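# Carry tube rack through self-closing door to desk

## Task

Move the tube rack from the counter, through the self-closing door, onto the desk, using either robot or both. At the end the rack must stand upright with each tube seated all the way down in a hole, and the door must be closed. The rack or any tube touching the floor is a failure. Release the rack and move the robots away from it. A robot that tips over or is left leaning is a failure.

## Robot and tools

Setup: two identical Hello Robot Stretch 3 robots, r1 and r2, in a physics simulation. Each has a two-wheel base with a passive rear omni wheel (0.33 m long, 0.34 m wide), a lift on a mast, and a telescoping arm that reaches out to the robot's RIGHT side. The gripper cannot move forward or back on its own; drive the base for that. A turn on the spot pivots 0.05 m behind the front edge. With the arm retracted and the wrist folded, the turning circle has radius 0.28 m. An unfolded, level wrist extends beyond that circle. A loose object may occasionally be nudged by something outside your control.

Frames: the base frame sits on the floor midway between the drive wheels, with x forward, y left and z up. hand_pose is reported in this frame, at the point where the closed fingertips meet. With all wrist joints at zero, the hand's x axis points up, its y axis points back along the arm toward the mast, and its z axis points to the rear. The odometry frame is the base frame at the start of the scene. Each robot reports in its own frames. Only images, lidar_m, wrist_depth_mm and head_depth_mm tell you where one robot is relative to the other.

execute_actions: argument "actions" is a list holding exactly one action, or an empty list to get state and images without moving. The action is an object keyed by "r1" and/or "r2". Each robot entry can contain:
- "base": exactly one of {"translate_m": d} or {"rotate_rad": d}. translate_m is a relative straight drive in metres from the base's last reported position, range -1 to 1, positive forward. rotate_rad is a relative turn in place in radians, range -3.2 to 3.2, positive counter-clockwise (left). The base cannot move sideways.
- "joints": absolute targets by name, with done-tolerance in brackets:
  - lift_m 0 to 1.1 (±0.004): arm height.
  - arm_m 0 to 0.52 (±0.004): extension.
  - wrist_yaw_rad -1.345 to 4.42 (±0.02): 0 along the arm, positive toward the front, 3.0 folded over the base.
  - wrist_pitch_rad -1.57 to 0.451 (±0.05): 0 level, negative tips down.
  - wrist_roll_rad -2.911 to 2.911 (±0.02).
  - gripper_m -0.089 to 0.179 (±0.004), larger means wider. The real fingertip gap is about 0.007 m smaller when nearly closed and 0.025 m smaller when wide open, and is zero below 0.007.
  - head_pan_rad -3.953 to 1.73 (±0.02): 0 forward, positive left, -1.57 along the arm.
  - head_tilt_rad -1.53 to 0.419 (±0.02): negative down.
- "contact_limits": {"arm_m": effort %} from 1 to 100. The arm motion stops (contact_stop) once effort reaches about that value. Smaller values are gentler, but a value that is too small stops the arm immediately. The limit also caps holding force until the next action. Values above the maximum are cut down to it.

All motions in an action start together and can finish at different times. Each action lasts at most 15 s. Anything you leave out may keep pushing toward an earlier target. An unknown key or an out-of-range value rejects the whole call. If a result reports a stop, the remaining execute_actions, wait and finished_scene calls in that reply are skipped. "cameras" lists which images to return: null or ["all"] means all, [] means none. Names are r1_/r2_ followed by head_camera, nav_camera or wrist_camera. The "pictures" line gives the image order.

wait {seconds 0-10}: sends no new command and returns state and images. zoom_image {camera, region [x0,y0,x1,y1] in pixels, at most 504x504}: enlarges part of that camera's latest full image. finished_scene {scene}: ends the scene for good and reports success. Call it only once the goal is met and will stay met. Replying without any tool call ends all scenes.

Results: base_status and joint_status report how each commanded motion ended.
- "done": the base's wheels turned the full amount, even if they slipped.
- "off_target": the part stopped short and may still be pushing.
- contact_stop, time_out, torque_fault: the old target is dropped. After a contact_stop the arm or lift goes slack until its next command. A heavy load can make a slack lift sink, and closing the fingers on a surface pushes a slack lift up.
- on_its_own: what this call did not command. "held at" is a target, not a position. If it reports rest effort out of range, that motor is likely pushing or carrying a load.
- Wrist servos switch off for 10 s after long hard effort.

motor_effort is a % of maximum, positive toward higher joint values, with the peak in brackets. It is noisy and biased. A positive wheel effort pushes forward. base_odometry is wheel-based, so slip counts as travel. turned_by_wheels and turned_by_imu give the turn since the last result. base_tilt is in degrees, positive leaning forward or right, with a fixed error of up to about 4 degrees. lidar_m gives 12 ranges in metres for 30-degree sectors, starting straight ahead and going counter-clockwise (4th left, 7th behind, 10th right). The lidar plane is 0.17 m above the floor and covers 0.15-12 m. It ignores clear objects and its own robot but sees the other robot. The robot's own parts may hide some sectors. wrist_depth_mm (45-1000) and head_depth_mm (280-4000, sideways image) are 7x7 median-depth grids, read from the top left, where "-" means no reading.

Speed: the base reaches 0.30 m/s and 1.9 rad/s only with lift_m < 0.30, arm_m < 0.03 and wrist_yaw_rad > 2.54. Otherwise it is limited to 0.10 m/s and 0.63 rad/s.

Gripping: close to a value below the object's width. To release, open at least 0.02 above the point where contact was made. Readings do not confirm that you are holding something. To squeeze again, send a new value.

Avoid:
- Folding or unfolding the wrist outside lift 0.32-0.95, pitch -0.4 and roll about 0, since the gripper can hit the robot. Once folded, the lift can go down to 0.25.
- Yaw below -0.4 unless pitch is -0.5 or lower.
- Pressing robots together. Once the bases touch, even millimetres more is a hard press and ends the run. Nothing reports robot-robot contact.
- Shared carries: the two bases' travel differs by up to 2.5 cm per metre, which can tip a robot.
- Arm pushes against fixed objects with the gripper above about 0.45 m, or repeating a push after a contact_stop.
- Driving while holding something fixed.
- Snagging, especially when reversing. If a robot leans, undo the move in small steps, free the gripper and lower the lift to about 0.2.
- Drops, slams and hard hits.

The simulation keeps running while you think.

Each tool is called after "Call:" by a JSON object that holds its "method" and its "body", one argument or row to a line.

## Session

Call:
{"method": "execute_actions", "body": {
  "actions": [
    {"r1":{"joints":{"head_pan_rad":-3.14,"head_tilt_rad":-0.4}},"r2":{"joints":{"head_pan_rad":-3.14,"head_tilt_rad":-0.4}}}
  ],
  "cameras": ["r1_nav_camera","r2_nav_camera"]
}}

Call:
{"method": "execute_actions", "body": {
  "actions": [
    {"r1":{"joints":{"head_pan_rad":0,"head_tilt_rad":-0.4}},"r2":{"joints":{"head_pan_rad":0,"head_tilt_rad":-0.4}}}
  ],
  "cameras": ["r1_nav_camera","r2_nav_camera"]
}}

Scene clock: 2.03 s.
r1.base_odometry: x=+0.000 y=+0.000 heading=+0.000 (m, m, rad; r1's odometry frame)
r1.turned_by_wheels: +0.000 (rad since the last result)
r1.turned_by_imu: +0.000 (rad since the last result)
r1.base_tilt: forward=+0.6 right=+1.6 (deg)
r1.lidar_m: 0.91 2.07 1.43 1.43 1.34 1.36 1.06 1.00 1.01 0.73 0.69 0.70
r1.head_depth_mm: 1175 1296 1447 1599 1746 1644 1325 / 1093 1196 1323 1477 1669 1630 1324 / 1026 1113 1218 1352 1516 1587 1316 / 962 1040 1135 1240 1379 1512 1311 / 905 977 1060 1153 1268 1393 1311 / 854 920 989 1070 1179 1290 1308 / 808 867 932 1003 1092 1194 1259
r1.base_status: not commanded
r1.joint_positions: lift_m=+0.320 arm_m=+0.000 wrist_yaw_rad=+2.918 wrist_pitch_rad=-0.525 wrist_roll_rad=-0.019 gripper_m=+0.037 head_pan_rad=-3.133 head_tilt_rad=-0.395
r1.joint_status: all done
r1.motor_effort: left_wheel=-1(0) right_wheel=+0(0) lift_m=+31(32) arm_m=-1(1) wrist_yaw_rad=+0(0) wrist_pitch_rad=+6(6) wrist_roll_rad=+0(0) gripper_m=+1(0) head_pan_rad=-2(32) head_tilt_rad=-2(21) (%)
r1.hand_pose: x=+0.0252 y=+0.0593 z=+0.3099 quat_wxyz=(+0.258, +0.692, +0.109, +0.665) (m; r1's base frame)
r1.wrist_depth_mm: 997 - - - - - - / - - - - - - - / 887 - 891 871 852 849 830 / 711 681 699 719 684 687 678 / 594 588 583 576 598 563 573 / 510 511 - 511 - 493 484 / 455 - - - 421 430 430
r2.base_odometry: x=+0.000 y=+0.000 heading=+0.000 (m, m, rad; r2's odometry frame)
r2.turned_by_wheels: +0.000 (rad since the last result)
r2.turned_by_imu: +0.000 (rad since the last result)
r2.base_tilt: forward=+1.4 right=+0.8 (deg)
r2.lidar_m: 1.87 1.91 1.26 1.17 1.15 0.79 0.74 0.75 0.97 1.94 1.97 2.00
r2.head_depth_mm: 623 668 717 776 841 921 1022 / 621 662 714 768 836 916 1011 / 616 659 707 762 828 909 1002 / 612 653 701 761 822 898 994 / 606 649 697 747 816 891 980 / 603 645 692 747 806 879 970 / 601 639 686 739 802 871 957
r2.base_status: not commanded
r2.joint_positions: lift_m=+0.354 arm_m=-0.002 wrist_yaw_rad=+3.068 wrist_pitch_rad=-0.547 wrist_roll_rad=+0.001 gripper_m=+0.037 head_pan_rad=-3.133 head_tilt_rad=-0.395
r2.joint_status: all done
r2.motor_effort: left_wheel=+0(1) right_wheel=-1(1) lift_m=+22(23) arm_m=+0(0) wrist_yaw_rad=+1(0) wrist_pitch_rad=+4(4) wrist_roll_rad=+0(0) gripper_m=-1(0) head_pan_rad=-3(35) head_tilt_rad=-2(23) (%)
r2.hand_pose: x=-0.0061 y=+0.0633 z=+0.3391 quat_wxyz=(+0.216, +0.687, +0.166, +0.673) (m; r2's base frame)
r2.wrist_depth_mm: - - - - - - - / - - - - - - - / 919 929 884 887 858 874 826 / 777 773 728 735 721 715 681 / 630 635 610 605 617 580 568 / 535 526 - - 505 503 496 / 476 467 - - 444 441 437
pictures: r1_nav_camera (sideways: a quarter turn counterclockwise sets it upright), r2_nav_camera (sideways: a quarter turn counterclockwise sets it upright)
Images, in order (width x height): r1_nav_camera 672x504, r2_nav_camera 672x504.

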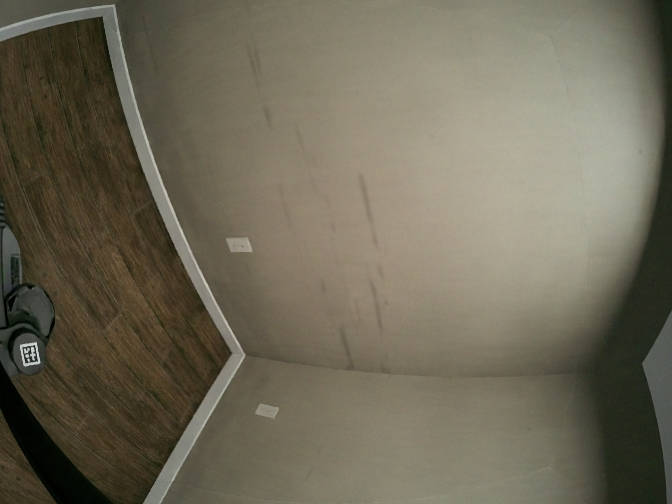

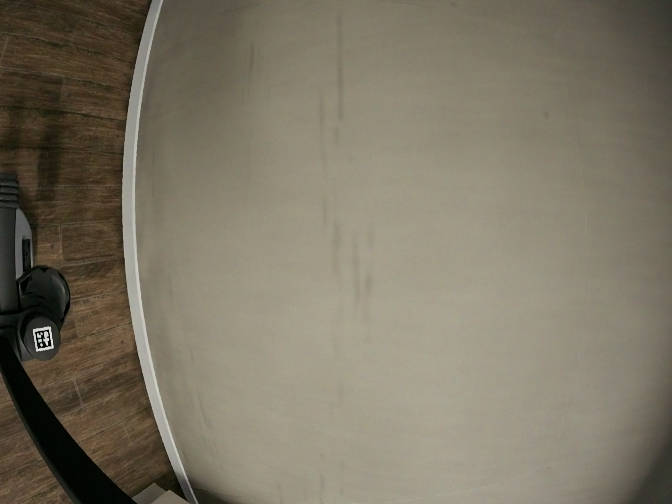

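Scene clock: 4.07 s.
r1.base_odometry: x=+0.000 y=+0.000 heading=+0.000 (m, m, rad; r1's odometry frame)
r1.turned_by_wheels: +0.000 (rad since the last result)
r1.turned_by_imu: +0.000 (rad since the last result)
r1.base_tilt: forward=+0.5 right=+1.6 (deg)
r1.lidar_m: 0.91 2.07 1.42 1.43 1.34 1.37 1.06 1.00 1.02 0.73 0.69 0.70
r1.head_depth_mm: 715 748 790 830 881 935 995 / 799 845 895 952 1015 1087 1178 / 915 970 1038 1115 1199 1303 1280 / 1185 1272 1382 1444 1458 1529 1311 / 1408 1551 1685 1892 1969 1635 1308 / 1653 1806 1996 2224 2125 1616 1305 / 2033 2345 2559 2749 2121 1616 1303
r1.base_status: not commanded
r1.joint_positions: lift_m=+0.320 arm_m=+0.000 wrist_yaw_rad=+2.918 wrist_pitch_rad=-0.525 wrist_roll_rad=-0.019 gripper_m=+0.037 head_pan_rad=-0.007 head_tilt_rad=-0.395
r1.joint_status: all done
r1.motor_effort: left_wheel=+1(0) right_wheel=+0(0) lift_m=+31(32) arm_m=-2(2) wrist_yaw_rad=+0(1) wrist_pitch_rad=+6(6) wrist_roll_rad=+0(0) gripper_m=+0(1) head_pan_rad=+3(32) head_tilt_rad=-1(2) (%)
r1.hand_pose: x=+0.0252 y=+0.0593 z=+0.3099 quat_wxyz=(+0.258, +0.692, +0.109, +0.665) (m; r1's base frame)
r1.wrist_depth_mm: 977 - - - - - - / - - - - - - - / 904 - 865 845 858 821 822 / 718 685 705 690 692 679 680 / 583 581 612 571 580 573 570 / 498 526 - 500 - 498 490 / 456 - - - 420 431 433
r2.base_odometry: x=+0.000 y=+0.000 heading=+0.000 (m, m, rad; r2's odometry frame)
r2.turned_by_wheels: +0.000 (rad since the last result)
r2.turned_by_imu: +0.000 (rad since the last result)
r2.base_tilt: forward=+1.1 right=+0.8 (deg)
r2.lidar_m: 1.87 1.91 1.26 1.17 1.15 0.78 0.74 0.75 0.97 1.93 1.97 2.00
r2.head_depth_mm: 1671 1769 1911 2070 2205 1770 1426 / 1650 1766 1883 2056 2180 1777 1424 / 1629 1752 1887 2004 2163 1800 1431 / 1616 1725 1856 1996 2155 1804 1440 / 1616 1722 1834 1964 2130 1807 1432 / 1605 1711 1830 1969 2109 1797 1442 / 1580 1687 1801 1953 2101 1813 1445
r2.base_status: not commanded
r2.joint_positions: lift_m=+0.354 arm_m=-0.002 wrist_yaw_rad=+3.068 wrist_pitch_rad=-0.547 wrist_roll_rad=+0.001 gripper_m=+0.037 head_pan_rad=-0.007 head_tilt_rad=-0.395
r2.joint_status: all done
r2.motor_effort: left_wheel=-1(0) right_wheel=-1(0) lift_m=+23(24) arm_m=+0(0) wrist_yaw_rad=+1(0) wrist_pitch_rad=+4(5) wrist_roll_rad=+0(0) gripper_m=+1(1) head_pan_rad=+3(35) head_tilt_rad=-1(1) (%)
r2.hand_pose: x=-0.0061 y=+0.0633 z=+0.3391 quat_wxyz=(+0.216, +0.687, +0.166, +0.673) (m; r2's base frame)
r2.wrist_depth_mm: - - - - - - - / - - - - - - - / 908 923 932 872 862 862 854 / 778 750 737 732 704 669 660 / 636 625 626 605 614 582 565 / 550 536 - - 505 504 502 / 471 487 - - 446 443 445
pictures: r1_nav_camera (sideways: a quarter turn counterclockwise sets it upright), r2_nav_camera (sideways: a quarter turn counterclockwise sets it upright)
Images, in order (width x height): r1_nav_camera 672x504, r2_nav_camera 672x504.

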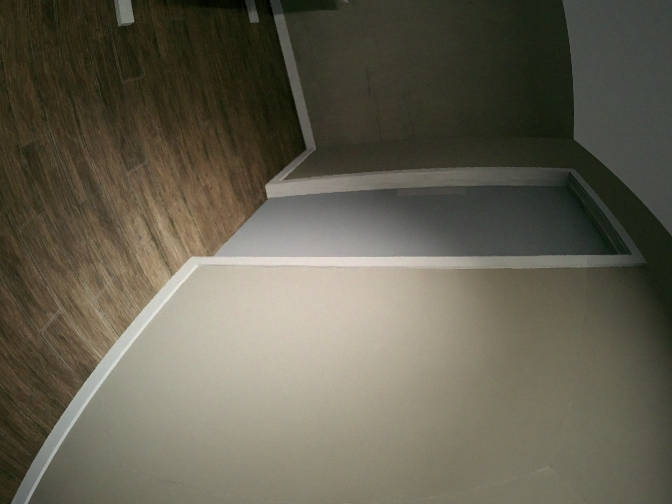

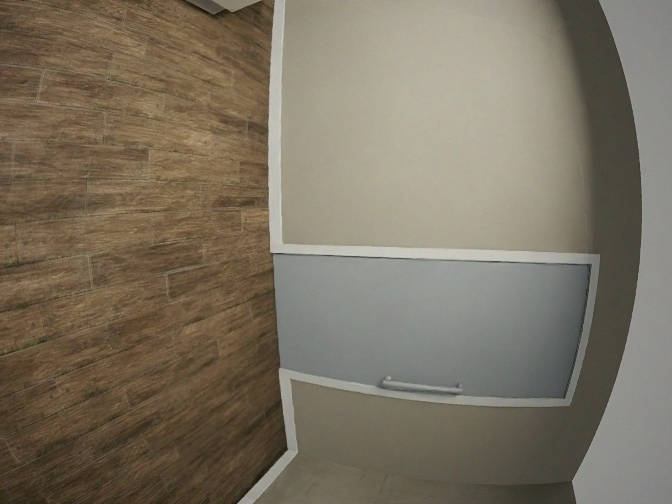

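Call:
{"method": "execute_actions", "body": {
  "actions": [
    {"r1":{"base":{"rotate_rad":0.52},"joints":{"lift_m":0.27}},"r2":{"base":{"rotate_rad":1.62},"joints":{"lift_m":0.28}}}
  ],
  "cameras": ["r2_nav_camera","r2_head_camera"]
}}

Call:
{"method": "execute_actions", "body": {
  "actions": [
    {"r1":{"base":{"translate_m":1.0}}}
  ],
  "cameras": []
}}

Call:
{"method": "execute_actions", "body": {
  "actions": [
    {"r1":{"base":{"translate_m":0.65}}}
  ],
  "cameras": []
}}

Call:
{"method": "execute_actions", "body": {
  "actions": [
    {"r1":{"base":{"rotate_rad":-1.57}}}
  ],
  "cameras": ["r1_nav_camera"]
}}

Scene clock: 16.67 s.
r1.base_odometry: x=+0.000 y=+0.000 heading=+0.520 (m, m, rad; r1's odometry frame)
r1.turned_by_wheels: +0.520 (rad since the last result)
r1.turned_by_imu: +0.520 (rad since the last result)
r1.base_tilt: forward=+0.6 right=+1.6 (deg)
r1.lidar_m: 2.05 1.42 1.43 1.34 1.36 1.06 1.00 1.01 0.73 0.69 0.70 0.91
r1.head_depth_mm: 1678 1763 1848 1903 1900 1641 1320 / 2248 2405 2388 2395 2161 1642 1328 / 2313 2524 2714 2915 2146 1634 1311 / 2316 2510 2710 2894 2133 1631 1320 / 2305 2501 2689 2882 2138 1621 1313 / 2295 2472 2696 2841 2109 1617 1313 / 2280 2498 2587 2729 2118 1617 1301
r1.base_status: done
r1.joint_positions: lift_m=+0.270 arm_m=+0.000 wrist_yaw_rad=+2.918 wrist_pitch_rad=-0.525 wrist_roll_rad=-0.019 gripper_m=+0.037 head_pan_rad=-0.007 head_tilt_rad=-0.395
r1.joint_status: all done
r1.motor_effort: left_wheel=-2(8) right_wheel=+2(7) lift_m=+20(28) arm_m=-1(1) wrist_yaw_rad=+1(1) wrist_pitch_rad=+6(6) wrist_roll_rad=+0(0) gripper_m=+1(1) head_pan_rad=+3(3) head_tilt_rad=-2(2) (%)
r1.hand_pose: x=+0.0252 y=+0.0592 z=+0.2598 quat_wxyz=(+0.258, +0.692, +0.109, +0.665) (m; r1's base frame)
r1.wrist_depth_mm: - - - - - - - / - - - - 968 - 946 / 799 - 760 756 753 754 759 / 635 588 625 609 604 599 589 / 520 513 532 534 519 502 501 / 467 - - - - 431 430 / - - - - 379 386 376
r2.base_odometry: x=+0.000 y=+0.000 heading=+1.620 (m, m, rad; r2's odometry frame)
r2.turned_by_wheels: +1.620 (rad since the last result)
r2.turned_by_imu: +1.618 (rad since the last result)
r2.base_tilt: forward=+1.3 right=+0.7 (deg)
r2.lidar_m: 1.17 1.08 0.77 0.74 0.76 1.01 1.93 1.98 1.97 1.87 1.93 1.24
r2.head_depth_mm: 1573 1673 1755 1272 1353 1484 1419 / 1573 1676 1747 1263 1351 1472 1426 / 1567 1675 1761 1266 1334 1469 1436 / 1568 1679 1761 1256 1322 1448 1433 / 1561 1658 1763 1248 1315 1442 1436 / 1557 1657 1759 1235 1323 1429 1438 / 1548 1651 1753 1234 1299 1428 1445
r2.base_status: done
r2.joint_positions: lift_m=+0.281 arm_m=-0.002 wrist_yaw_rad=+3.068 wrist_pitch_rad=-0.548 wrist_roll_rad=+0.001 gripper_m=+0.037 head_pan_rad=-0.007 head_tilt_rad=-0.396
r2.joint_status: all done
r2.motor_effort: left_wheel=-4(12) right_wheel=+2(13) lift_m=+13(21) arm_m=+0(1) wrist_yaw_rad=+1(1) wrist_pitch_rad=+5(5) wrist_roll_rad=+0(0) gripper_m=+1(2) head_pan_rad=+3(3) head_tilt_rad=-1(3) (%)
r2.hand_pose: x=-0.0061 y=+0.0630 z=+0.2651 quat_wxyz=(+0.217, +0.687, +0.166, +0.673) (m; r2's base frame)
r2.wrist_depth_mm: 639 657 687 697 758 771 791 / 710 740 752 763 817 798 832 / 758 776 771 753 754 707 722 / 637 640 629 619 601 591 572 / 532 531 529 527 518 500 492 / 457 - - - 441 429 422 / - - - - 379 377 368
pictures: r2_head_camera (sideways: a quarter turn clockwise sets it upright), r2_nav_camera (sideways: a quarter turn counterclockwise sets it upright)
Images, in order (width x height): r2_head_camera 896x504, r2_nav_camera 672x504.

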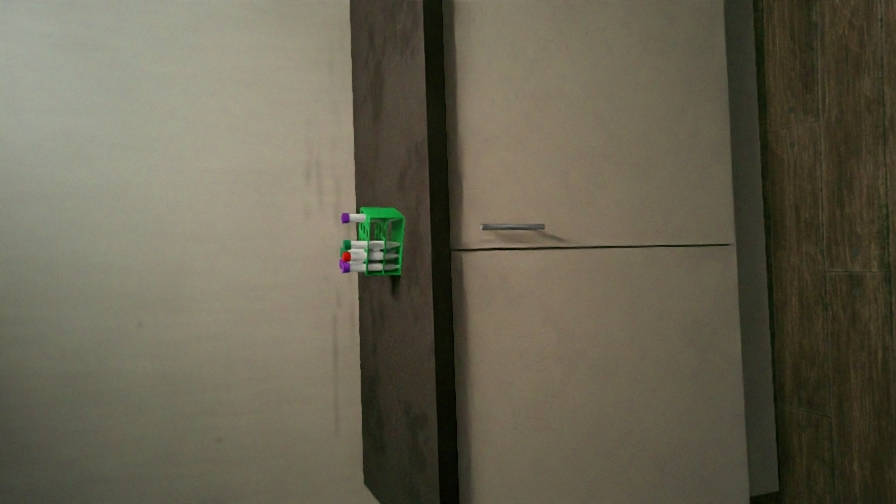

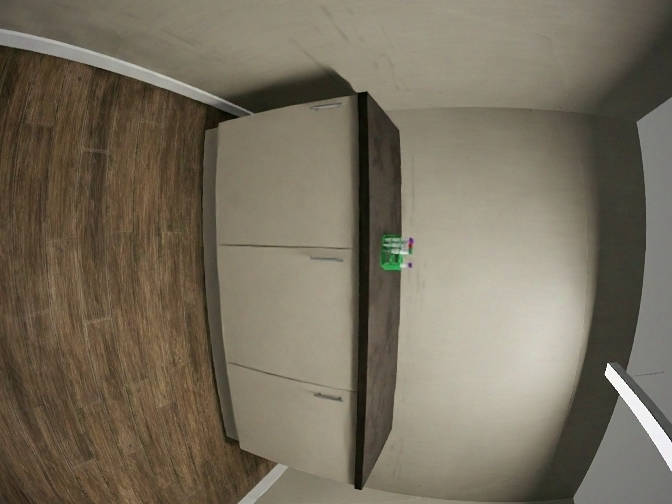

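Scene clock: 21.77 s.
r1.base_odometry: x=+0.868 y=+0.497 heading=+0.520 (m, m, rad; r1's odometry frame)
r1.turned_by_wheels: +0.000 (rad since the last result)
r1.turned_by_imu: +0.007 (rad since the last result)
r1.base_tilt: forward=+0.6 right=+1.6 (deg)
r1.lidar_m: 1.78 1.65 1.50 0.97 1.45 1.88 1.99 0.94 0.65 0.60 0.70 0.92
r1.head_depth_mm: 1443 1529 1531 1526 1527 1497 1321 / 1469 1607 1746 1879 2002 1630 1324 / 1475 1588 1737 1908 2037 1639 1312 / 1471 1579 1728 1900 2049 1628 1314 / 1467 1584 1714 1877 2018 1623 1314 / 1464 1574 1715 1870 2003 1620 1308 / 1452 1565 1698 1858 2008 1618 1306
r1.base_status: done
r1.joint_positions: lift_m=+0.270 arm_m=+0.000 wrist_yaw_rad=+2.918 wrist_pitch_rad=-0.525 wrist_roll_rad=-0.019 gripper_m=+0.037 head_pan_rad=-0.007 head_tilt_rad=-0.396
r1.joint_status: not commanded
r1.motor_effort: left_wheel=-1(5) right_wheel=+2(6) lift_m=+21(20) arm_m=-1(1) wrist_yaw_rad=+0(1) wrist_pitch_rad=+6(6) wrist_roll_rad=+0(0) gripper_m=+0(1) head_pan_rad=+3(3) head_tilt_rad=-1(1) (%)
r1.hand_pose: x=+0.0252 y=+0.0592 z=+0.2598 quat_wxyz=(+0.258, +0.692, +0.109, +0.665) (m; r1's base frame)
r1.wrist_depth_mm: - - - - - - - / - - - 991 973 - - / 785 - 784 745 750 752 746 / 627 599 614 609 616 613 595 / 521 516 537 521 517 510 508 / 460 - - - - 437 433 / - - - - 374 385 383
r2.base_odometry: x=+0.000 y=+0.000 heading=+1.620 (m, m, rad; r2's odometry frame)
r2.turned_by_wheels: +0.000 (rad since the last result)
r2.turned_by_imu: -0.001 (rad since the last result)
r2.base_tilt: forward=+1.2 right=+0.8 (deg)
r2.lidar_m: 1.17 1.08 0.77 0.74 0.76 1.02 1.94 1.99 1.96 1.87 1.93 1.23
r2.head_depth_mm: 1561 1674 1784 1271 1358 1483 1427 / 1568 1682 1762 1268 1348 1477 1432 / 1567 1666 1751 1262 1346 1453 1440 / 1563 1670 1746 1249 1329 1458 1439 / 1551 1661 1751 1243 1322 1439 1439 / 1554 1650 1757 1238 1318 1440 1444 / 1538 1647 1755 1227 1305 1431 1444
r2.base_status: not commanded
r2.joint_positions: lift_m=+0.281 arm_m=-0.002 wrist_yaw_rad=+3.068 wrist_pitch_rad=-0.548 wrist_roll_rad=+0.001 gripper_m=+0.037 head_pan_rad=-0.007 head_tilt_rad=-0.396
r2.joint_status: not commanded
r2.motor_effort: left_wheel=-3(4) right_wheel=+2(2) lift_m=+13(12) arm_m=-1(1) wrist_yaw_rad=+0(0) wrist_pitch_rad=+5(5) wrist_roll_rad=+0(0) gripper_m=+1(1) head_pan_rad=+3(3) head_tilt_rad=-1(2) (%)
r2.hand_pose: x=-0.0061 y=+0.0630 z=+0.2651 quat_wxyz=(+0.217, +0.687, +0.166, +0.673) (m; r2's base frame)
r2.wrist_depth_mm: 643 665 700 712 714 762 790 / 691 717 760 784 802 839 864 / 753 749 764 758 730 723 682 / 624 618 615 605 592 582 575 / 539 540 531 526 511 491 482 / 461 - - - 439 432 422 / - - - - 377 374 369
pictures: none
No camera images: the call's "cameras" was empty. Leave "cameras" out to get every camera's image.

Scene clock: 25.63 s.
r1.base_odometry: x=+1.432 y=+0.819 heading=+0.520 (m, m, rad; r1's odometry frame)
r1.turned_by_wheels: +0.000 (rad since the last result)
r1.turned_by_imu: +0.005 (rad since the last result)
r1.base_tilt: forward=+0.6 right=+1.5 (deg)
r1.lidar_m: 1.13 1.16 1.21 1.47 1.49 1.95 2.64 0.84 0.68 0.64 0.62 0.75
r1.head_depth_mm: 929 1004 1096 1201 1306 1416 1284 / 923 1003 1093 1200 1321 1487 1322 / 925 1001 1089 1194 1324 1484 1324 / 923 993 1085 1185 1313 1475 1307 / 915 993 1080 1181 1306 1459 1308 / 914 991 1076 1176 1305 1448 1302 / 912 987 1071 1178 1289 1444 1303
r1.base_status: done
r1.joint_positions: lift_m=+0.270 arm_m=+0.000 wrist_yaw_rad=+2.918 wrist_pitch_rad=-0.526 wrist_roll_rad=-0.019 gripper_m=+0.037 head_pan_rad=-0.007 head_tilt_rad=-0.396
r1.joint_status: not commanded
r1.motor_effort: left_wheel=-2(7) right_wheel=+2(6) lift_m=+20(20) arm_m=-1(1) wrist_yaw_rad=+0(1) wrist_pitch_rad=+6(6) wrist_roll_rad=+0(0) gripper_m=+0(1) head_pan_rad=+3(2) head_tilt_rad=+0(2) (%)
r1.hand_pose: x=+0.0252 y=+0.0592 z=+0.2598 quat_wxyz=(+0.258, +0.692, +0.109, +0.665) (m; r1's base frame)
r1.wrist_depth_mm: 838 - - - - - - / 970 - - - - 934 986 / 741 - 758 765 767 750 756 / 635 597 622 620 609 590 598 / 518 515 537 533 532 506 506 / 466 - - - - 439 428 / - - - - 373 386 377
r2.base_odometry: x=+0.000 y=+0.000 heading=+1.620 (m, m, rad; r2's odometry frame)
r2.turned_by_wheels: +0.000 (rad since the last result)
r2.turned_by_imu: +0.000 (rad since the last result)
r2.base_tilt: forward=+1.1 right=+0.8 (deg)
r2.lidar_m: 1.17 1.08 0.77 0.74 0.76 1.02 1.93 1.99 1.96 1.86 1.93 1.24
r2.head_depth_mm: 1572 1686 1758 1278 1363 1475 1414 / 1584 1679 1766 1263 1349 1478 1419 / 1569 1667 1756 1257 1336 1460 1424 / 1563 1667 1760 1254 1323 1455 1434 / 1556 1657 1758 1245 1322 1444 1441 / 1559 1657 1763 1241 1314 1432 1438 / 1544 1647 1761 1228 1302 1419 1445
r2.base_status: not commanded
r2.joint_positions: lift_m=+0.281 arm_m=-0.002 wrist_yaw_rad=+3.068 wrist_pitch_rad=-0.548 wrist_roll_rad=+0.001 gripper_m=+0.037 head_pan_rad=-0.007 head_tilt_rad=-0.396
r2.joint_status: not commanded
r2.motor_effort: left_wheel=-4(3) right_wheel=+2(2) lift_m=+12(12) arm_m=-1(0) wrist_yaw_rad=+0(0) wrist_pitch_rad=+5(5) wrist_roll_rad=+0(0) gripper_m=+1(1) head_pan_rad=+3(2) head_tilt_rad=-1(2) (%)
r2.hand_pose: x=-0.0061 y=+0.0630 z=+0.2651 quat_wxyz=(+0.217, +0.687, +0.166, +0.673) (m; r2's base frame)
r2.wrist_depth_mm: 632 661 676 735 729 769 811 / 710 723 748 782 798 870 860 / 745 776 779 757 731 723 713 / 652 626 610 618 602 590 573 / 539 534 534 529 519 495 485 / 459 - - - 438 429 423 / - - - - 378 375 369
pictures: none
No camera images: the call's "cameras" was empty. Leave "cameras" out to get every camera's image.

Scene clock: 27.83 s.
r1.base_odometry: x=+1.432 y=+0.819 heading=-1.050 (m, m, rad; r1's odometry frame)
r1.turned_by_wheels: -1.570 (rad since the last result)
r1.turned_by_imu: -1.566 (rad since the last result)
r1.base_tilt: forward=+0.5 right=+1.5 (deg)
r1.lidar_m: 0.64 0.62 0.76 1.13 1.16 1.22 1.46 1.13 1.96 2.64 0.83 0.68
r1.head_depth_mm: 508 549 598 656 725 813 928 / 507 548 596 656 725 812 921 / 506 548 595 653 721 809 921 / 504 546 595 651 720 805 915 / 504 543 591 648 721 802 911 / 502 544 591 648 715 801 910 / 501 541 587 643 712 785 851
r1.base_status: done
r1.joint_positions: lift_m=+0.270 arm_m=+0.000 wrist_yaw_rad=+2.918 wrist_pitch_rad=-0.526 wrist_roll_rad=-0.019 gripper_m=+0.037 head_pan_rad=-0.007 head_tilt_rad=-0.396
r1.joint_status: not commanded
r1.motor_effort: left_wheel=+2(9) right_wheel=-2(5) lift_m=+20(20) arm_m=-1(1) wrist_yaw_rad=+0(1) wrist_pitch_rad=+6(6) wrist_roll_rad=+0(0) gripper_m=+1(1) head_pan_rad=+3(3) head_tilt_rad=-2(0) (%)
r1.hand_pose: x=+0.0252 y=+0.0592 z=+0.2598 quat_wxyz=(+0.258, +0.692, +0.109, +0.665) (m; r1's base frame)
r1.wrist_depth_mm: 959 - - - - 688 519 / 999 - - - 939 706 526 / 788 - 790 742 764 696 546 / 617 613 607 622 614 597 566 / 529 524 541 524 528 512 507 / 463 - - - - 429 433 / - - - - 374 382 380
r2.base_odometry: x=+0.000 y=+0.000 heading=+1.620 (m, m, rad; r2's odometry frame)
r2.turned_by_wheels: +0.000 (rad since the last result)
r2.turned_by_imu: +0.000 (rad since the last result)
r2.base_tilt: forward=+1.2 right=+0.8 (deg)
r2.lidar_m: 1.17 1.08 0.77 0.74 0.76 1.02 1.93 1.99 1.97 1.87 1.93 1.24
r2.head_depth_mm: 1576 1671 1767 1278 1354 1484 1419 / 1561 1675 1767 1272 1344 1467 1427 / 1565 1667 1770 1262 1339 1466 1423 / 1567 1661 1755 1255 1327 1454 1430 / 1563 1657 1754 1241 1320 1443 1439 / 1559 1640 1759 1239 1315 1443 1437 / 1547 1646 1759 1226 1310 1423 1447
r2.base_status: not commanded
r2.joint_positions: lift_m=+0.281 arm_m=-0.002 wrist_yaw_rad=+3.068 wrist_pitch_rad=-0.548 wrist_roll_rad=+0.001 gripper_m=+0.037 head_pan_rad=-0.007 head_tilt_rad=-0.396
r2.joint_status: not commanded
r2.motor_effort: left_wheel=-3(3) right_wheel=+2(2) lift_m=+13(12) arm_m=-1(1) wrist_yaw_rad=+1(0) wrist_pitch_rad=+5(5) wrist_roll_rad=+0(0) gripper_m=+1(1) head_pan_rad=+2(3) head_tilt_rad=-1(1) (%)
r2.hand_pose: x=-0.0061 y=+0.0630 z=+0.2651 quat_wxyz=(+0.217, +0.687, +0.166, +0.673) (m; r2's base frame)
r2.wrist_depth_mm: 640 670 679 706 745 787 779 / 718 713 770 762 801 851 827 / 736 758 773 762 756 708 719 / 649 631 613 592 599 583 575 / 535 529 533 526 514 502 490 / 469 - - - 448 425 419 / - - - - 379 379 369
pictures: r1_nav_camera (sideways: a quarter turn counterclockwise sets it upright)
Images, in order (width x height): r1_nav_camera 672x504.

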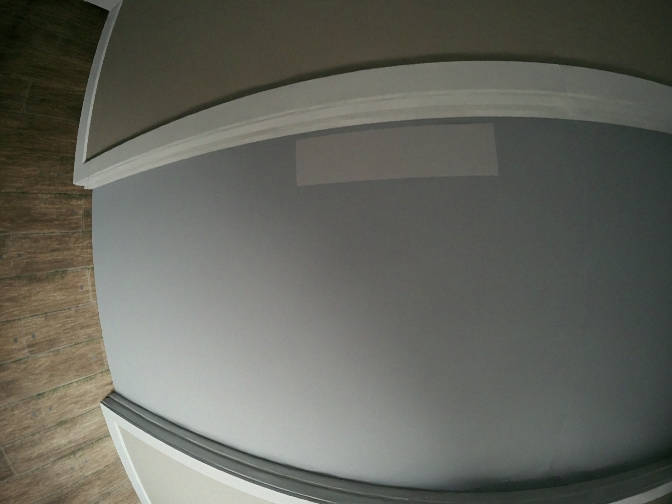

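Call:
{"method": "execute_actions", "body": {
  "actions": [
    {"r1":{"base":{"rotate_rad":-0.1}},"r2":{"base":{"translate_m":0.72}}}
  ],
  "cameras": []
}}

Call:
{"method": "execute_actions", "body": {
  "actions": [
    {"r1":{"base":{"translate_m":0.5}},"r2":{"base":{"rotate_rad":1.58}}}
  ],
  "cameras": []
}}

Call:
{"method": "execute_actions", "body": {
  "actions": [
    {"r1":{"base":{"translate_m":0.85}},"r2":{"joints":{"lift_m":0.95,"wrist_pitch_rad":-0.4,"head_pan_rad":-1.57,"head_tilt_rad":-0.6}}}
  ],
  "cameras": []
}}

Call:
{"method": "execute_actions", "body": {
  "actions": [
    {"r2":{"joints":{"wrist_yaw_rad":0,"gripper_m":0.179}}}
  ],
  "cameras": []
}}

Call:
{"method": "execute_actions", "body": {
  "actions": [
    {"r2":{"joints":{"wrist_pitch_rad":0,"arm_m":0.1}}}
  ],
  "cameras": ["r2_wrist_camera","r2_head_camera","r1_nav_camera"]
}}

Scene clock: 38.23 s.
r1.base_odometry: x=+1.432 y=+0.819 heading=-1.150 (m, m, rad; r1's odometry frame)
r1.turned_by_wheels: -0.100 (rad since the last result)
r1.turned_by_imu: -0.099 (rad since the last result)
r1.base_tilt: forward=+0.6 right=+1.6 (deg)
r1.lidar_m: 0.64 0.62 0.70 1.13 1.14 1.22 1.46 1.12 1.82 2.64 0.97 0.71
r1.head_depth_mm: 528 573 628 691 767 866 993 / 522 564 615 679 754 847 971 / 515 558 609 667 739 833 951 / 508 550 598 658 726 816 926 / 503 543 590 647 715 801 903 / 497 536 582 636 702 783 887 / 490 529 573 626 692 770 870
r1.base_status: done
r1.joint_positions: lift_m=+0.270 arm_m=+0.000 wrist_yaw_rad=+2.918 wrist_pitch_rad=-0.526 wrist_roll_rad=-0.019 gripper_m=+0.037 head_pan_rad=-0.007 head_tilt_rad=-0.396
r1.joint_status: not commanded
r1.motor_effort: left_wheel=+2(8) right_wheel=-2(6) lift_m=+20(20) arm_m=-1(1) wrist_yaw_rad=+0(1) wrist_pitch_rad=+6(6) wrist_roll_rad=+0(0) gripper_m=+1(0) head_pan_rad=+3(3) head_tilt_rad=+0(1) (%)
r1.hand_pose: x=+0.0252 y=+0.0592 z=+0.2598 quat_wxyz=(+0.258, +0.692, +0.109, +0.665) (m; r1's base frame)
r1.wrist_depth_mm: 924 987 - - 928 625 476 / 946 - - - 879 650 518 / 786 - 772 767 766 663 564 / 615 620 614 610 601 607 570 / 525 524 540 527 530 497 506 / 466 - - - - 435 441 / - - - - 371 375 384
r2.base_odometry: x=-0.035 y=+0.719 heading=+1.620 (m, m, rad; r2's odometry frame)
r2.turned_by_wheels: +0.000 (rad since the last result)
r2.turned_by_imu: -0.005 (rad since the last result)
r2.base_tilt: forward=+1.1 right=+0.8 (deg)
r2.lidar_m: 0.45 0.46 0.61 0.76 0.78 1.04 2.65 2.72 1.94 1.85 0.69 0.48
r2.head_depth_mm: 925 988 1067 1105 717 535 585 / 921 987 1058 1106 722 536 581 / 920 985 1052 1096 669 539 567 / 915 982 1048 1097 658 539 573 / 913 972 1047 1096 694 541 566 / 913 971 1042 1088 731 543 563 / 907 971 1040 1087 733 544 556
r2.base_status: done
r2.joint_positions: lift_m=+0.281 arm_m=-0.002 wrist_yaw_rad=+3.068 wrist_pitch_rad=-0.548 wrist_roll_rad=+0.001 gripper_m=+0.037 head_pan_rad=-0.007 head_tilt_rad=-0.396
r2.joint_status: not commanded
r2.motor_effort: left_wheel=-3(7) right_wheel=+1(11) lift_m=+12(13) arm_m=+0(1) wrist_yaw_rad=+0(0) wrist_pitch_rad=+5(5) wrist_roll_rad=+0(0) gripper_m=+1(2) head_pan_rad=+3(3) head_tilt_rad=-2(2) (%)
r2.hand_pose: x=-0.0061 y=+0.0630 z=+0.2651 quat_wxyz=(+0.217, +0.687, +0.166, +0.673) (m; r2's base frame)
r2.wrist_depth_mm: 648 683 699 724 759 621 452 / 723 770 770 777 846 807 458 / 774 784 766 752 728 683 526 / 650 622 620 603 598 594 535 / 536 527 528 536 519 488 484 / 453 - - - 440 426 421 / - - - - 381 374 368
pictures: none
No camera images: the call's "cameras" was empty. Leave "cameras" out to get every camera's image.

Scene clock: 41.63 s.
r1.base_odometry: x=+1.636 y=+0.363 heading=-1.150 (m, m, rad; r1's odometry frame)
r1.turned_by_wheels: +0.000 (rad since the last result)
r1.turned_by_imu: +0.004 (rad since the last result)
r1.base_tilt: forward=+0.6 right=+1.6 (deg)
r1.lidar_m: 0.15 0.15 0.19 0.37 1.22 1.50 1.96 1.56 2.43 0.56 0.26 0.17
r1.head_depth_mm: - - - - - - - / - - - - - - - / - - - - - - - / - - - - - - - / - - - - - - - / - - - - - - - / - - - - - - -
r1.base_status: done
r1.joint_positions: lift_m=+0.270 arm_m=+0.000 wrist_yaw_rad=+2.918 wrist_pitch_rad=-0.526 wrist_roll_rad=-0.019 gripper_m=+0.037 head_pan_rad=-0.007 head_tilt_rad=-0.396
r1.joint_status: not commanded
r1.motor_effort: left_wheel=+2(9) right_wheel=-1(4) lift_m=+20(20) arm_m=-2(2) wrist_yaw_rad=+0(1) wrist_pitch_rad=+6(6) wrist_roll_rad=+0(0) gripper_m=+0(1) head_pan_rad=+3(2) head_tilt_rad=-1(1) (%)
r1.hand_pose: x=+0.0252 y=+0.0592 z=+0.2598 quat_wxyz=(+0.258, +0.692, +0.109, +0.665) (m; r1's base frame)
r1.wrist_depth_mm: 971 - 902 379 246 173 133 / 977 - 894 413 263 179 137 / 778 - 757 461 282 188 142 / 634 613 627 521 299 196 147 / 519 517 541 520 299 205 151 / 462 - - - - 216 158 / - - - - 367 219 163
r2.base_odometry: x=-0.035 y=+0.719 heading=-3.083 (m, m, rad; r2's odometry frame)
r2.turned_by_wheels: +1.580 (rad since the last result)
r2.turned_by_imu: +1.577 (rad since the last result)
r2.base_tilt: forward=+1.2 right=+0.8 (deg)
r2.lidar_m: 0.76 0.79 1.06 2.66 2.68 1.93 1.85 0.67 0.48 0.45 0.47 0.62
r2.head_depth_mm: 626 669 717 776 840 922 1012 / 628 668 717 774 839 917 1014 / 625 666 716 772 839 918 1008 / 623 665 714 771 838 914 1009 / 623 666 713 767 837 910 1009 / 622 661 712 767 837 911 1000 / 622 663 710 766 832 910 996
r2.base_status: done
r2.joint_positions: lift_m=+0.281 arm_m=-0.002 wrist_yaw_rad=+3.068 wrist_pitch_rad=-0.548 wrist_roll_rad=+0.001 gripper_m=+0.037 head_pan_rad=-0.007 head_tilt_rad=-0.396
r2.joint_status: not commanded
r2.motor_effort: left_wheel=-3(14) right_wheel=+2(14) lift_m=+12(12) arm_m=-1(1) wrist_yaw_rad=+1(1) wrist_pitch_rad=+5(5) wrist_roll_rad=+0(0) gripper_m=+1(0) head_pan_rad=+3(3) head_tilt_rad=-1(1) (%)
r2.hand_pose: x=-0.0061 y=+0.0630 z=+0.2651 quat_wxyz=(+0.217, +0.687, +0.166, +0.673) (m; r2's base frame)
r2.wrist_depth_mm: - - - - - - 745 / - - - - - 949 779 / 812 799 765 752 753 729 683 / 648 631 620 600 604 588 567 / 545 520 541 529 522 500 492 / 460 - - - 445 430 425 / - - - - 381 375 372
pictures: none
No camera images: the call's "cameras" was empty. Leave "cameras" out to get every camera's image.

Scene clock: 48.57 s.
r1.base_odometry: x=+1.984 y=-0.413 heading=-1.150 (m, m, rad; r1's odometry frame)
r1.turned_by_wheels: +0.000 (rad since the last result)
r1.turned_by_imu: -0.065 (rad since the last result)
r1.base_tilt: forward=+0.5 right=+1.6 (deg)
r1.lidar_m: 2.00 2.00 1.56 1.38 1.18 0.81 2.48 0.52 0.26 0.21 0.21 0.23
r1.head_depth_mm: 1767 1925 2127 2338 2144 1635 1313 / 1741 1881 2073 2250 2151 1634 1320 / 1710 1841 2017 2205 2116 1623 1311 / 1676 1820 1979 2166 2127 1620 1311 / 1652 1769 1941 2126 2119 1612 1309 / 1617 1762 1894 2069 2119 1607 1304 / 1595 1723 1865 2040 2108 1608 1302
r1.base_status: done
r1.joint_positions: lift_m=+0.270 arm_m=+0.000 wrist_yaw_rad=+2.919 wrist_pitch_rad=-0.528 wrist_roll_rad=-0.020 gripper_m=+0.037 head_pan_rad=+0.006 head_tilt_rad=-0.400
r1.joint_status: not commanded
r1.motor_effort: left_wheel=+1(49) right_wheel=+1(41) lift_m=+27(28) arm_m=+0(1) wrist_yaw_rad=+0(27) wrist_pitch_rad=+7(9) wrist_roll_rad=+0(0) gripper_m=+1(7) head_pan_rad=-2(3) head_tilt_rad=-1(5) (%)
r1.hand_pose: x=+0.0250 y=+0.0590 z=+0.2591 quat_wxyz=(+0.258, +0.692, +0.110, +0.665) (m; r1's base frame)
r1.wrist_depth_mm: - - - - - - - / - - - - - 990 972 / 776 - 772 757 774 746 728 / 638 613 604 615 605 605 596 / 522 519 525 527 514 504 505 / 455 - - - - 434 438 / - - - - 376 382 380
r2.base_odometry: x=-0.035 y=+0.719 heading=-3.083 (m, m, rad; r2's odometry frame)
r2.turned_by_wheels: +0.000 (rad since the last result)
r2.turned_by_imu: -0.001 (rad since the last result)
r2.base_tilt: forward=+1.2 right=+0.7 (deg)
r2.lidar_m: 0.76 0.78 1.06 2.65 1.47 1.48 1.85 0.67 0.48 0.45 0.47 0.62
r2.head_depth_mm: 910 1006 1041 713 582 - - / 909 1005 1044 714 565 - - / 909 1002 1065 669 567 - - / 908 1000 1059 672 567 - - / 910 1002 1059 727 569 - - / 911 1000 1061 728 571 650 764 / 907 997 1059 730 574 648 781
r2.base_status: not commanded
r2.joint_positions: lift_m=+0.949 arm_m=-0.002 wrist_yaw_rad=+3.068 wrist_pitch_rad=-0.419 wrist_roll_rad=+0.001 gripper_m=+0.037 head_pan_rad=-1.563 head_tilt_rad=-0.593
r2.joint_status: all done
r2.motor_effort: left_wheel=-3(3) right_wheel=+2(2) lift_m=+30(31) arm_m=-1(1) wrist_yaw_rad=+1(1) wrist_pitch_rad=+7(8) wrist_roll_rad=+0(0) gripper_m=+1(1) head_pan_rad=-3(34) head_tilt_rad=-4(21) (%)
r2.hand_pose: x=-0.0048 y=+0.0811 z=+0.9618 quat_wxyz=(+0.173, +0.697, +0.122, +0.686) (m; r2's base frame)
r2.wrist_depth_mm: - - - - - - 759 / - - - - - - 759 / - - - - - - 782 / - - - - - - 810 / - - - - - - 807 / - - - - - - 807 / - - - - - - 838
pictures: none
No camera images: the call's "cameras" was empty. Leave "cameras" out to get every camera's image.

Scene clock: 51.10 s.
r1.base_odometry: x=+1.984 y=-0.413 heading=-1.150 (m, m, rad; r1's odometry frame)
r1.turned_by_wheels: +0.000 (rad since the last result)
r1.turned_by_imu: +0.000 (rad since the last result)
r1.base_tilt: forward=+0.6 right=+1.5 (deg)
r1.lidar_m: 2.00 2.00 1.56 1.38 1.18 0.81 2.49 0.52 0.26 0.21 0.21 0.23
r1.head_depth_mm: 1769 1936 2111 2322 2129 1633 1317 / 1733 1890 2066 2261 2142 1622 1321 / 1717 1849 2018 2222 2125 1617 1314 / 1680 1825 1969 2177 2128 1634 1317 / 1649 1779 1938 2122 2123 1619 1304 / 1625 1768 1907 2080 2119 1615 1308 / 1602 1722 1868 2044 2105 1617 1303
r1.base_status: not commanded
r1.joint_positions: lift_m=+0.270 arm_m=+0.000 wrist_yaw_rad=+2.919 wrist_pitch_rad=-0.528 wrist_roll_rad=-0.020 gripper_m=+0.037 head_pan_rad=+0.006 head_tilt_rad=-0.400
r1.joint_status: not commanded
r1.motor_effort: left_wheel=+1(0) right_wheel=+1(1) lift_m=+26(27) arm_m=+0(1) wrist_yaw_rad=+0(0) wrist_pitch_rad=+7(7) wrist_roll_rad=+0(0) gripper_m=+1(1) head_pan_rad=-2(2) head_tilt_rad=+0(0) (%)
r1.hand_pose: x=+0.0250 y=+0.0590 z=+0.2591 quat_wxyz=(+0.258, +0.692, +0.110, +0.665) (m; r1's base frame)
r1.wrist_depth_mm: - - - - - - - / - - - - 969 972 948 / 781 - 770 758 740 745 749 / 618 594 606 615 615 594 605 / 524 513 538 518 518 515 502 / 463 - - - - 431 430 / - - - - 373 378 382
r2.base_odometry: x=-0.035 y=+0.719 heading=-3.083 (m, m, rad; r2's odometry frame)
r2.turned_by_wheels: +0.000 (rad since the last result)
r2.turned_by_imu: +0.000 (rad since the last result)
r2.base_tilt: forward=+1.3 right=+0.9 (deg)
r2.lidar_m: 0.76 0.78 1.06 2.65 1.47 1.48 1.85 0.67 0.48 0.45 0.47 0.62
r2.head_depth_mm: 912 1001 1039 715 582 - - / 904 999 1044 716 564 - - / 910 1002 1068 667 598 - - / 908 1003 1066 672 578 657 820 / 907 1001 1066 725 581 655 791 / 905 1003 1065 726 573 652 785 / 908 999 1064 731 572 648 778
r2.base_status: not commanded
r2.joint_positions: lift_m=+0.949 arm_m=-0.002 wrist_yaw_rad=+0.003 wrist_pitch_rad=-0.419 wrist_roll_rad=+0.001 gripper_m=+0.179 head_pan_rad=-1.563 head_tilt_rad=-0.593
r2.joint_status: all done
r2.motor_effort: left_wheel=-4(4) right_wheel=+2(2) lift_m=+30(29) arm_m=-1(1) wrist_yaw_rad=-2(4) wrist_pitch_rad=+7(7) wrist_roll_rad=+0(0) gripper_m=+1(83) head_pan_rad=-3(3) head_tilt_rad=-4(4) (%)
r2.hand_pose: x=-0.0209 y=-0.3668 z=+0.9618 quat_wxyz=(+0.692, +0.148, -0.691, -0.147) (m; r2's base frame)
r2.wrist_depth_mm: 721 742 741 723 740 767 765 / 784 750 686 376 618 589 562 / 481 465 447 385 412 405 383 / 344 335 326 316 312 305 294 / 269 269 258 258 260 267 265 / 255 298 304 313 321 333 334 / 334 345 354 354 369 383 408
pictures: none
No camera images: the call's "cameras" was empty. Leave "cameras" out to get every camera's image.

Scene clock: 53.10 s.
r1.base_odometry: x=+1.984 y=-0.413 heading=-1.150 (m, m, rad; r1's odometry frame)
r1.turned_by_wheels: +0.000 (rad since the last result)
r1.turned_by_imu: +0.000 (rad since the last result)
r1.base_tilt: forward=+0.6 right=+1.5 (deg)
r1.lidar_m: 2.00 2.00 1.56 1.37 1.18 0.81 2.49 0.52 0.26 0.21 0.21 0.23
r1.head_depth_mm: 1766 1919 2094 2329 2138 1634 1318 / 1737 1896 2058 2282 2131 1633 1308 / 1719 1849 2026 2234 2132 1625 1315 / 1684 1813 1980 2172 2133 1626 1313 / 1652 1783 1934 2119 2128 1610 1309 / 1620 1751 1901 2074 2099 1610 1305 / 1596 1719 1869 2022 2106 1618 1299
r1.base_status: not commanded
r1.joint_positions: lift_m=+0.270 arm_m=+0.000 wrist_yaw_rad=+2.919 wrist_pitch_rad=-0.528 wrist_roll_rad=-0.020 gripper_m=+0.037 head_pan_rad=+0.006 head_tilt_rad=-0.400
r1.joint_status: not commanded
r1.motor_effort: left_wheel=+2(0) right_wheel=+1(1) lift_m=+27(26) arm_m=-1(1) wrist_yaw_rad=+0(1) wrist_pitch_rad=+7(7) wrist_roll_rad=+0(0) gripper_m=+0(1) head_pan_rad=-2(2) head_tilt_rad=+0(0) (%)
r1.hand_pose: x=+0.0250 y=+0.0590 z=+0.2591 quat_wxyz=(+0.258, +0.692, +0.110, +0.665) (m; r1's base frame)
r1.wrist_depth_mm: - - - - - - - / - - - - 984 956 983 / 774 - 777 766 751 748 724 / 621 606 609 631 606 594 588 / 519 518 543 523 522 504 498 / 455 - - - - 436 433 / - - - - 373 380 382
r2.base_odometry: x=-0.035 y=+0.719 heading=-3.083 (m, m, rad; r2's odometry frame)
r2.turned_by_wheels: +0.000 (rad since the last result)
r2.turned_by_imu: +0.000 (rad since the last result)
r2.base_tilt: forward=+1.1 right=+0.7 (deg)
r2.lidar_m: 0.76 0.79 1.06 2.65 1.47 1.49 1.85 0.67 0.48 0.45 0.47 0.62
r2.head_depth_mm: 913 1000 1036 - - 711 811 / 908 999 1047 - - 702 807 / 908 1003 1066 - - 687 802 / 906 997 1060 672 561 672 793 / 905 1002 1068 694 570 655 790 / 907 999 1059 730 572 650 786 / 906 998 1062 730 573 648 782
r2.base_status: not commanded
r2.joint_positions: lift_m=+0.949 arm_m=+0.100 wrist_yaw_rad=+0.002 wrist_pitch_rad=-0.023 wrist_roll_rad=+0.001 gripper_m=+0.179 head_pan_rad=-1.563 head_tilt_rad=-0.593
r2.joint_status: all done
r2.motor_effort: left_wheel=-4(3) right_wheel=+2(2) lift_m=+30(30) arm_m=+4(3) wrist_yaw_rad=-2(2) wrist_pitch_rad=+8(10) wrist_roll_rad=+0(0) gripper_m=+0(1) head_pan_rad=-3(3) head_tilt_rad=-5(3) (%)
r2.hand_pose: x=-0.0210 y=-0.5002 z=+1.0583 quat_wxyz=(+0.707, +0.009, -0.707, -0.008) (m; r2's base frame)
r2.wrist_depth_mm: 687 681 687 688 691 695 701 / 682 700 688 707 700 723 728 / 720 708 721 718 734 739 741 / 753 762 764 738 755 748 775 / 729 732 590 531 587 580 555 / 479 440 407 295 387 393 400 / 335 319 309 298 309 301 288
pictures: r1_nav_camera (sideways: a quarter turn counterclockwise sets it upright), r2_head_camera (sideways: a quarter turn clockwise sets it upright), r2_wrist_camera
Images, in order (width x height): r1_nav_camera 672x504, r2_head_camera 896x504, r2_wrist_camera 644x364.

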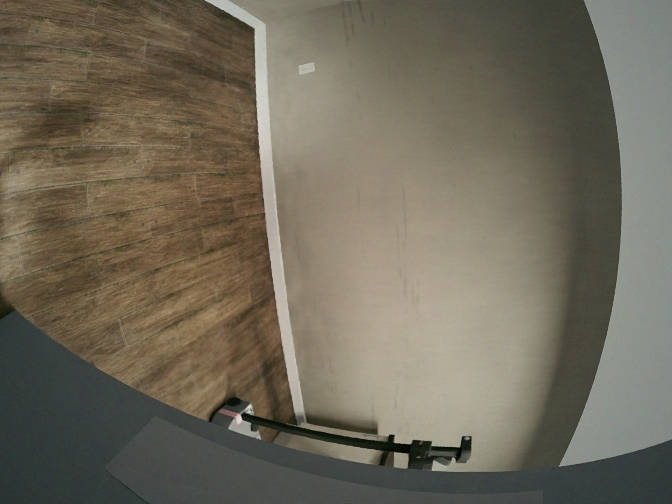

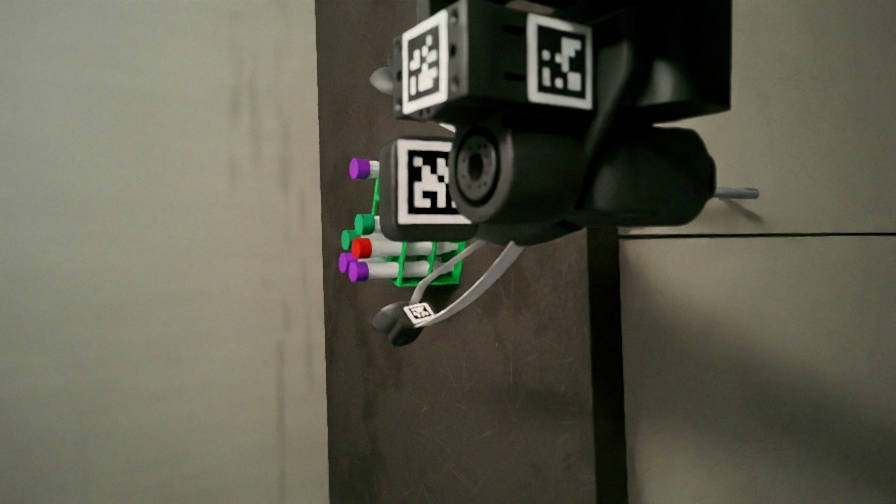

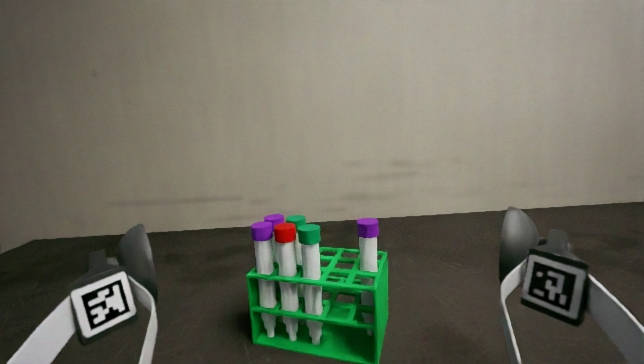

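Call:
{"method": "execute_actions", "body": {
  "actions": [
    {"r2":{"base":{"translate_m":0.088},"joints":{"lift_m":1.0,"arm_m":0.275,"wrist_yaw_rad":-0.35}}}
  ],
  "cameras": []
}}

Call:
{"method": "execute_actions", "body": {
  "actions": [
    {"r2":{"joints":{"lift_m":0.93}}}
  ],
  "cameras": ["r2_wrist_camera"]
}}

Scene clock: 61.27 s.
r1.base_odometry: x=+1.984 y=-0.413 heading=-1.150 (m, m, rad; r1's odometry frame)
r1.turned_by_wheels: +0.000 (rad since the last result)
r1.turned_by_imu: +0.000 (rad since the last result)
r1.base_tilt: forward=+0.5 right=+1.6 (deg)
r1.lidar_m: 2.00 2.00 1.56 1.38 1.18 0.81 2.49 0.52 0.26 0.21 0.21 0.23
r1.head_depth_mm: 1778 1935 2106 2315 2147 1625 1320 / 1741 1891 2065 2290 2130 1633 1319 / 1709 1852 2029 2225 2135 1630 1316 / 1685 1814 1976 2186 2114 1627 1316 / 1640 1773 1929 2116 2112 1616 1304 / 1621 1758 1897 2092 2115 1608 1304 / 1601 1716 1867 2039 2092 1620 1301
r1.base_status: not commanded
r1.joint_positions: lift_m=+0.270 arm_m=+0.000 wrist_yaw_rad=+2.919 wrist_pitch_rad=-0.528 wrist_roll_rad=-0.020 gripper_m=+0.037 head_pan_rad=+0.006 head_tilt_rad=-0.400
r1.joint_status: not commanded
r1.motor_effort: left_wheel=+1(1) right_wheel=+1(1) lift_m=+26(27) arm_m=+0(1) wrist_yaw_rad=+1(0) wrist_pitch_rad=+7(7) wrist_roll_rad=+0(0) gripper_m=+1(1) head_pan_rad=-2(3) head_tilt_rad=-1(0) (%)
r1.hand_pose: x=+0.0250 y=+0.0590 z=+0.2591 quat_wxyz=(+0.258, +0.692, +0.110, +0.665) (m; r1's base frame)
r1.wrist_depth_mm: - - - - - - - / - - - - 968 973 956 / 779 - 749 751 749 745 736 / 615 616 617 625 621 606 599 / 524 515 522 528 527 500 495 / 465 - - - - 437 434 / - - - - 379 379 377
r2.base_odometry: x=-0.123 y=+0.714 heading=-3.084 (m, m, rad; r2's odometry frame)
r2.turned_by_wheels: +0.000 (rad since the last result)
r2.turned_by_imu: -0.001 (rad since the last result)
r2.base_tilt: forward=+1.3 right=+0.7 (deg)
r2.lidar_m: 0.67 0.69 0.93 2.43 1.95 1.53 1.94 0.67 0.47 0.45 0.46 0.61
r2.head_depth_mm: 910 987 916 712 561 662 802 / 907 968 - 663 563 643 796 / 906 972 - 675 565 655 791 / 907 996 1062 721 569 650 789 / 907 996 1062 723 570 649 779 / 905 993 1057 726 571 645 776 / 907 993 1060 730 573 641 770
r2.base_status: done
r2.joint_positions: lift_m=+0.999 arm_m=+0.275 wrist_yaw_rad=-0.348 wrist_pitch_rad=-0.022 wrist_roll_rad=+0.001 gripper_m=+0.179 head_pan_rad=-1.563 head_tilt_rad=-0.593
r2.joint_status: all done
r2.motor_effort: left_wheel=-3(6) right_wheel=+2(8) lift_m=+30(31) arm_m=+5(5) wrist_yaw_rad=-2(5) wrist_pitch_rad=+8(8) wrist_roll_rad=+0(0) gripper_m=+1(1) head_pan_rad=-3(3) head_tilt_rad=-3(2) (%)
r2.hand_pose: x=-0.1087 y=-0.6599 z=+1.1085 quat_wxyz=(+0.695, -0.115, -0.698, -0.130) (m; r2's base frame)
r2.wrist_depth_mm: 438 470 523 571 648 735 859 / 453 486 533 592 672 759 927 / 454 499 548 612 699 752 900 / 463 505 550 620 708 797 942 / 471 508 562 640 711 703 676 / 476 544 555 509 503 496 489 / 413 395 399 394 384 373 354
pictures: none
No camera images: the call's "cameras" was empty. Leave "cameras" out to get every camera's image.

Scene clock: 62.73 s.
r1.base_odometry: x=+1.984 y=-0.413 heading=-1.150 (m, m, rad; r1's odometry frame)
r1.turned_by_wheels: +0.000 (rad since the last result)
r1.turned_by_imu: +0.000 (rad since the last result)
r1.base_tilt: forward=+0.6 right=+1.5 (deg)
r1.lidar_m: 2.00 2.01 1.56 1.37 1.18 0.81 2.49 0.52 0.26 0.21 0.21 0.23
r1.head_depth_mm: 1778 1926 2096 2309 2158 1629 1319 / 1741 1888 2053 2274 2136 1632 1313 / 1705 1856 2023 2239 2124 1621 1314 / 1688 1817 1964 2178 2128 1620 1304 / 1650 1786 1932 2124 2142 1625 1310 / 1620 1757 1892 2088 2103 1613 1306 / 1602 1728 1860 2042 2096 1610 1298
r1.base_status: not commanded
r1.joint_positions: lift_m=+0.270 arm_m=+0.000 wrist_yaw_rad=+2.919 wrist_pitch_rad=-0.528 wrist_roll_rad=-0.020 gripper_m=+0.037 head_pan_rad=+0.006 head_tilt_rad=-0.400
r1.joint_status: not commanded
r1.motor_effort: left_wheel=+2(1) right_wheel=+1(1) lift_m=+26(26) arm_m=-1(0) wrist_yaw_rad=+0(0) wrist_pitch_rad=+7(7) wrist_roll_rad=+1(0) gripper_m=+0(0) head_pan_rad=-2(2) head_tilt_rad=+0(1) (%)
r1.hand_pose: x=+0.0250 y=+0.0590 z=+0.2591 quat_wxyz=(+0.258, +0.692, +0.110, +0.665) (m; r1's base frame)
r1.wrist_depth_mm: - - - - - - - / - - - - 993 968 921 / 772 - 793 765 747 772 712 / 632 607 615 598 622 594 597 / 522 520 528 525 525 510 507 / 465 - - - - 430 430 / - - - - 373 382 379
r2.base_odometry: x=-0.123 y=+0.714 heading=-3.084 (m, m, rad; r2's odometry frame)
r2.turned_by_wheels: +0.000 (rad since the last result)
r2.turned_by_imu: +0.000 (rad since the last result)
r2.base_tilt: forward=+1.1 right=+0.7 (deg)
r2.lidar_m: 0.67 0.69 0.93 2.44 1.95 1.53 1.94 0.67 0.47 0.45 0.46 0.61
r2.head_depth_mm: 908 1000 1074 - 557 661 803 / 906 998 1078 656 564 645 796 / 910 996 1082 - 566 655 792 / 904 1000 1057 723 566 652 789 / 907 994 1057 724 569 648 783 / 904 995 1061 729 571 646 779 / 904 996 1059 729 573 642 773
r2.base_status: not commanded
r2.joint_positions: lift_m=+0.931 arm_m=+0.275 wrist_yaw_rad=-0.348 wrist_pitch_rad=-0.022 wrist_roll_rad=+0.001 gripper_m=+0.179 head_pan_rad=-1.563 head_tilt_rad=-0.593
r2.joint_status: all done
r2.motor_effort: left_wheel=-4(3) right_wheel=+3(2) lift_m=+12(25) arm_m=+5(5) wrist_yaw_rad=-1(1) wrist_pitch_rad=+7(7) wrist_roll_rad=+0(0) gripper_m=+0(1) head_pan_rad=-3(3) head_tilt_rad=-3(3) (%)
r2.hand_pose: x=-0.1087 y=-0.6599 z=+1.0396 quat_wxyz=(+0.695, -0.115, -0.698, -0.130) (m; r2's base frame)
r2.wrist_depth_mm: 438 473 522 575 643 735 859 / 450 484 528 597 666 761 877 / 462 504 544 594 684 776 889 / 463 511 562 635 693 792 860 / 472 519 572 566 545 531 506 / 463 401 151 381 328 357 365 / 306 286 119 122 166 275 260
pictures: r2_wrist_camera
Images, in order (width x height): r2_wrist_camera 644x364.

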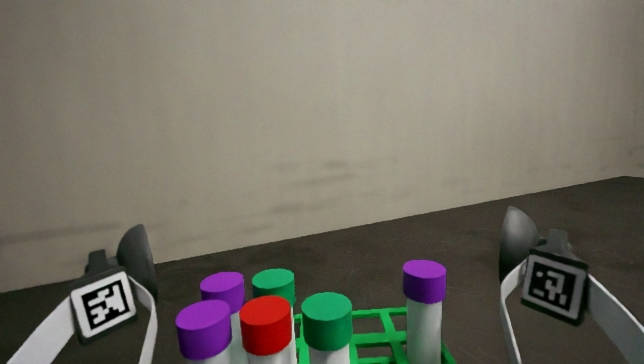

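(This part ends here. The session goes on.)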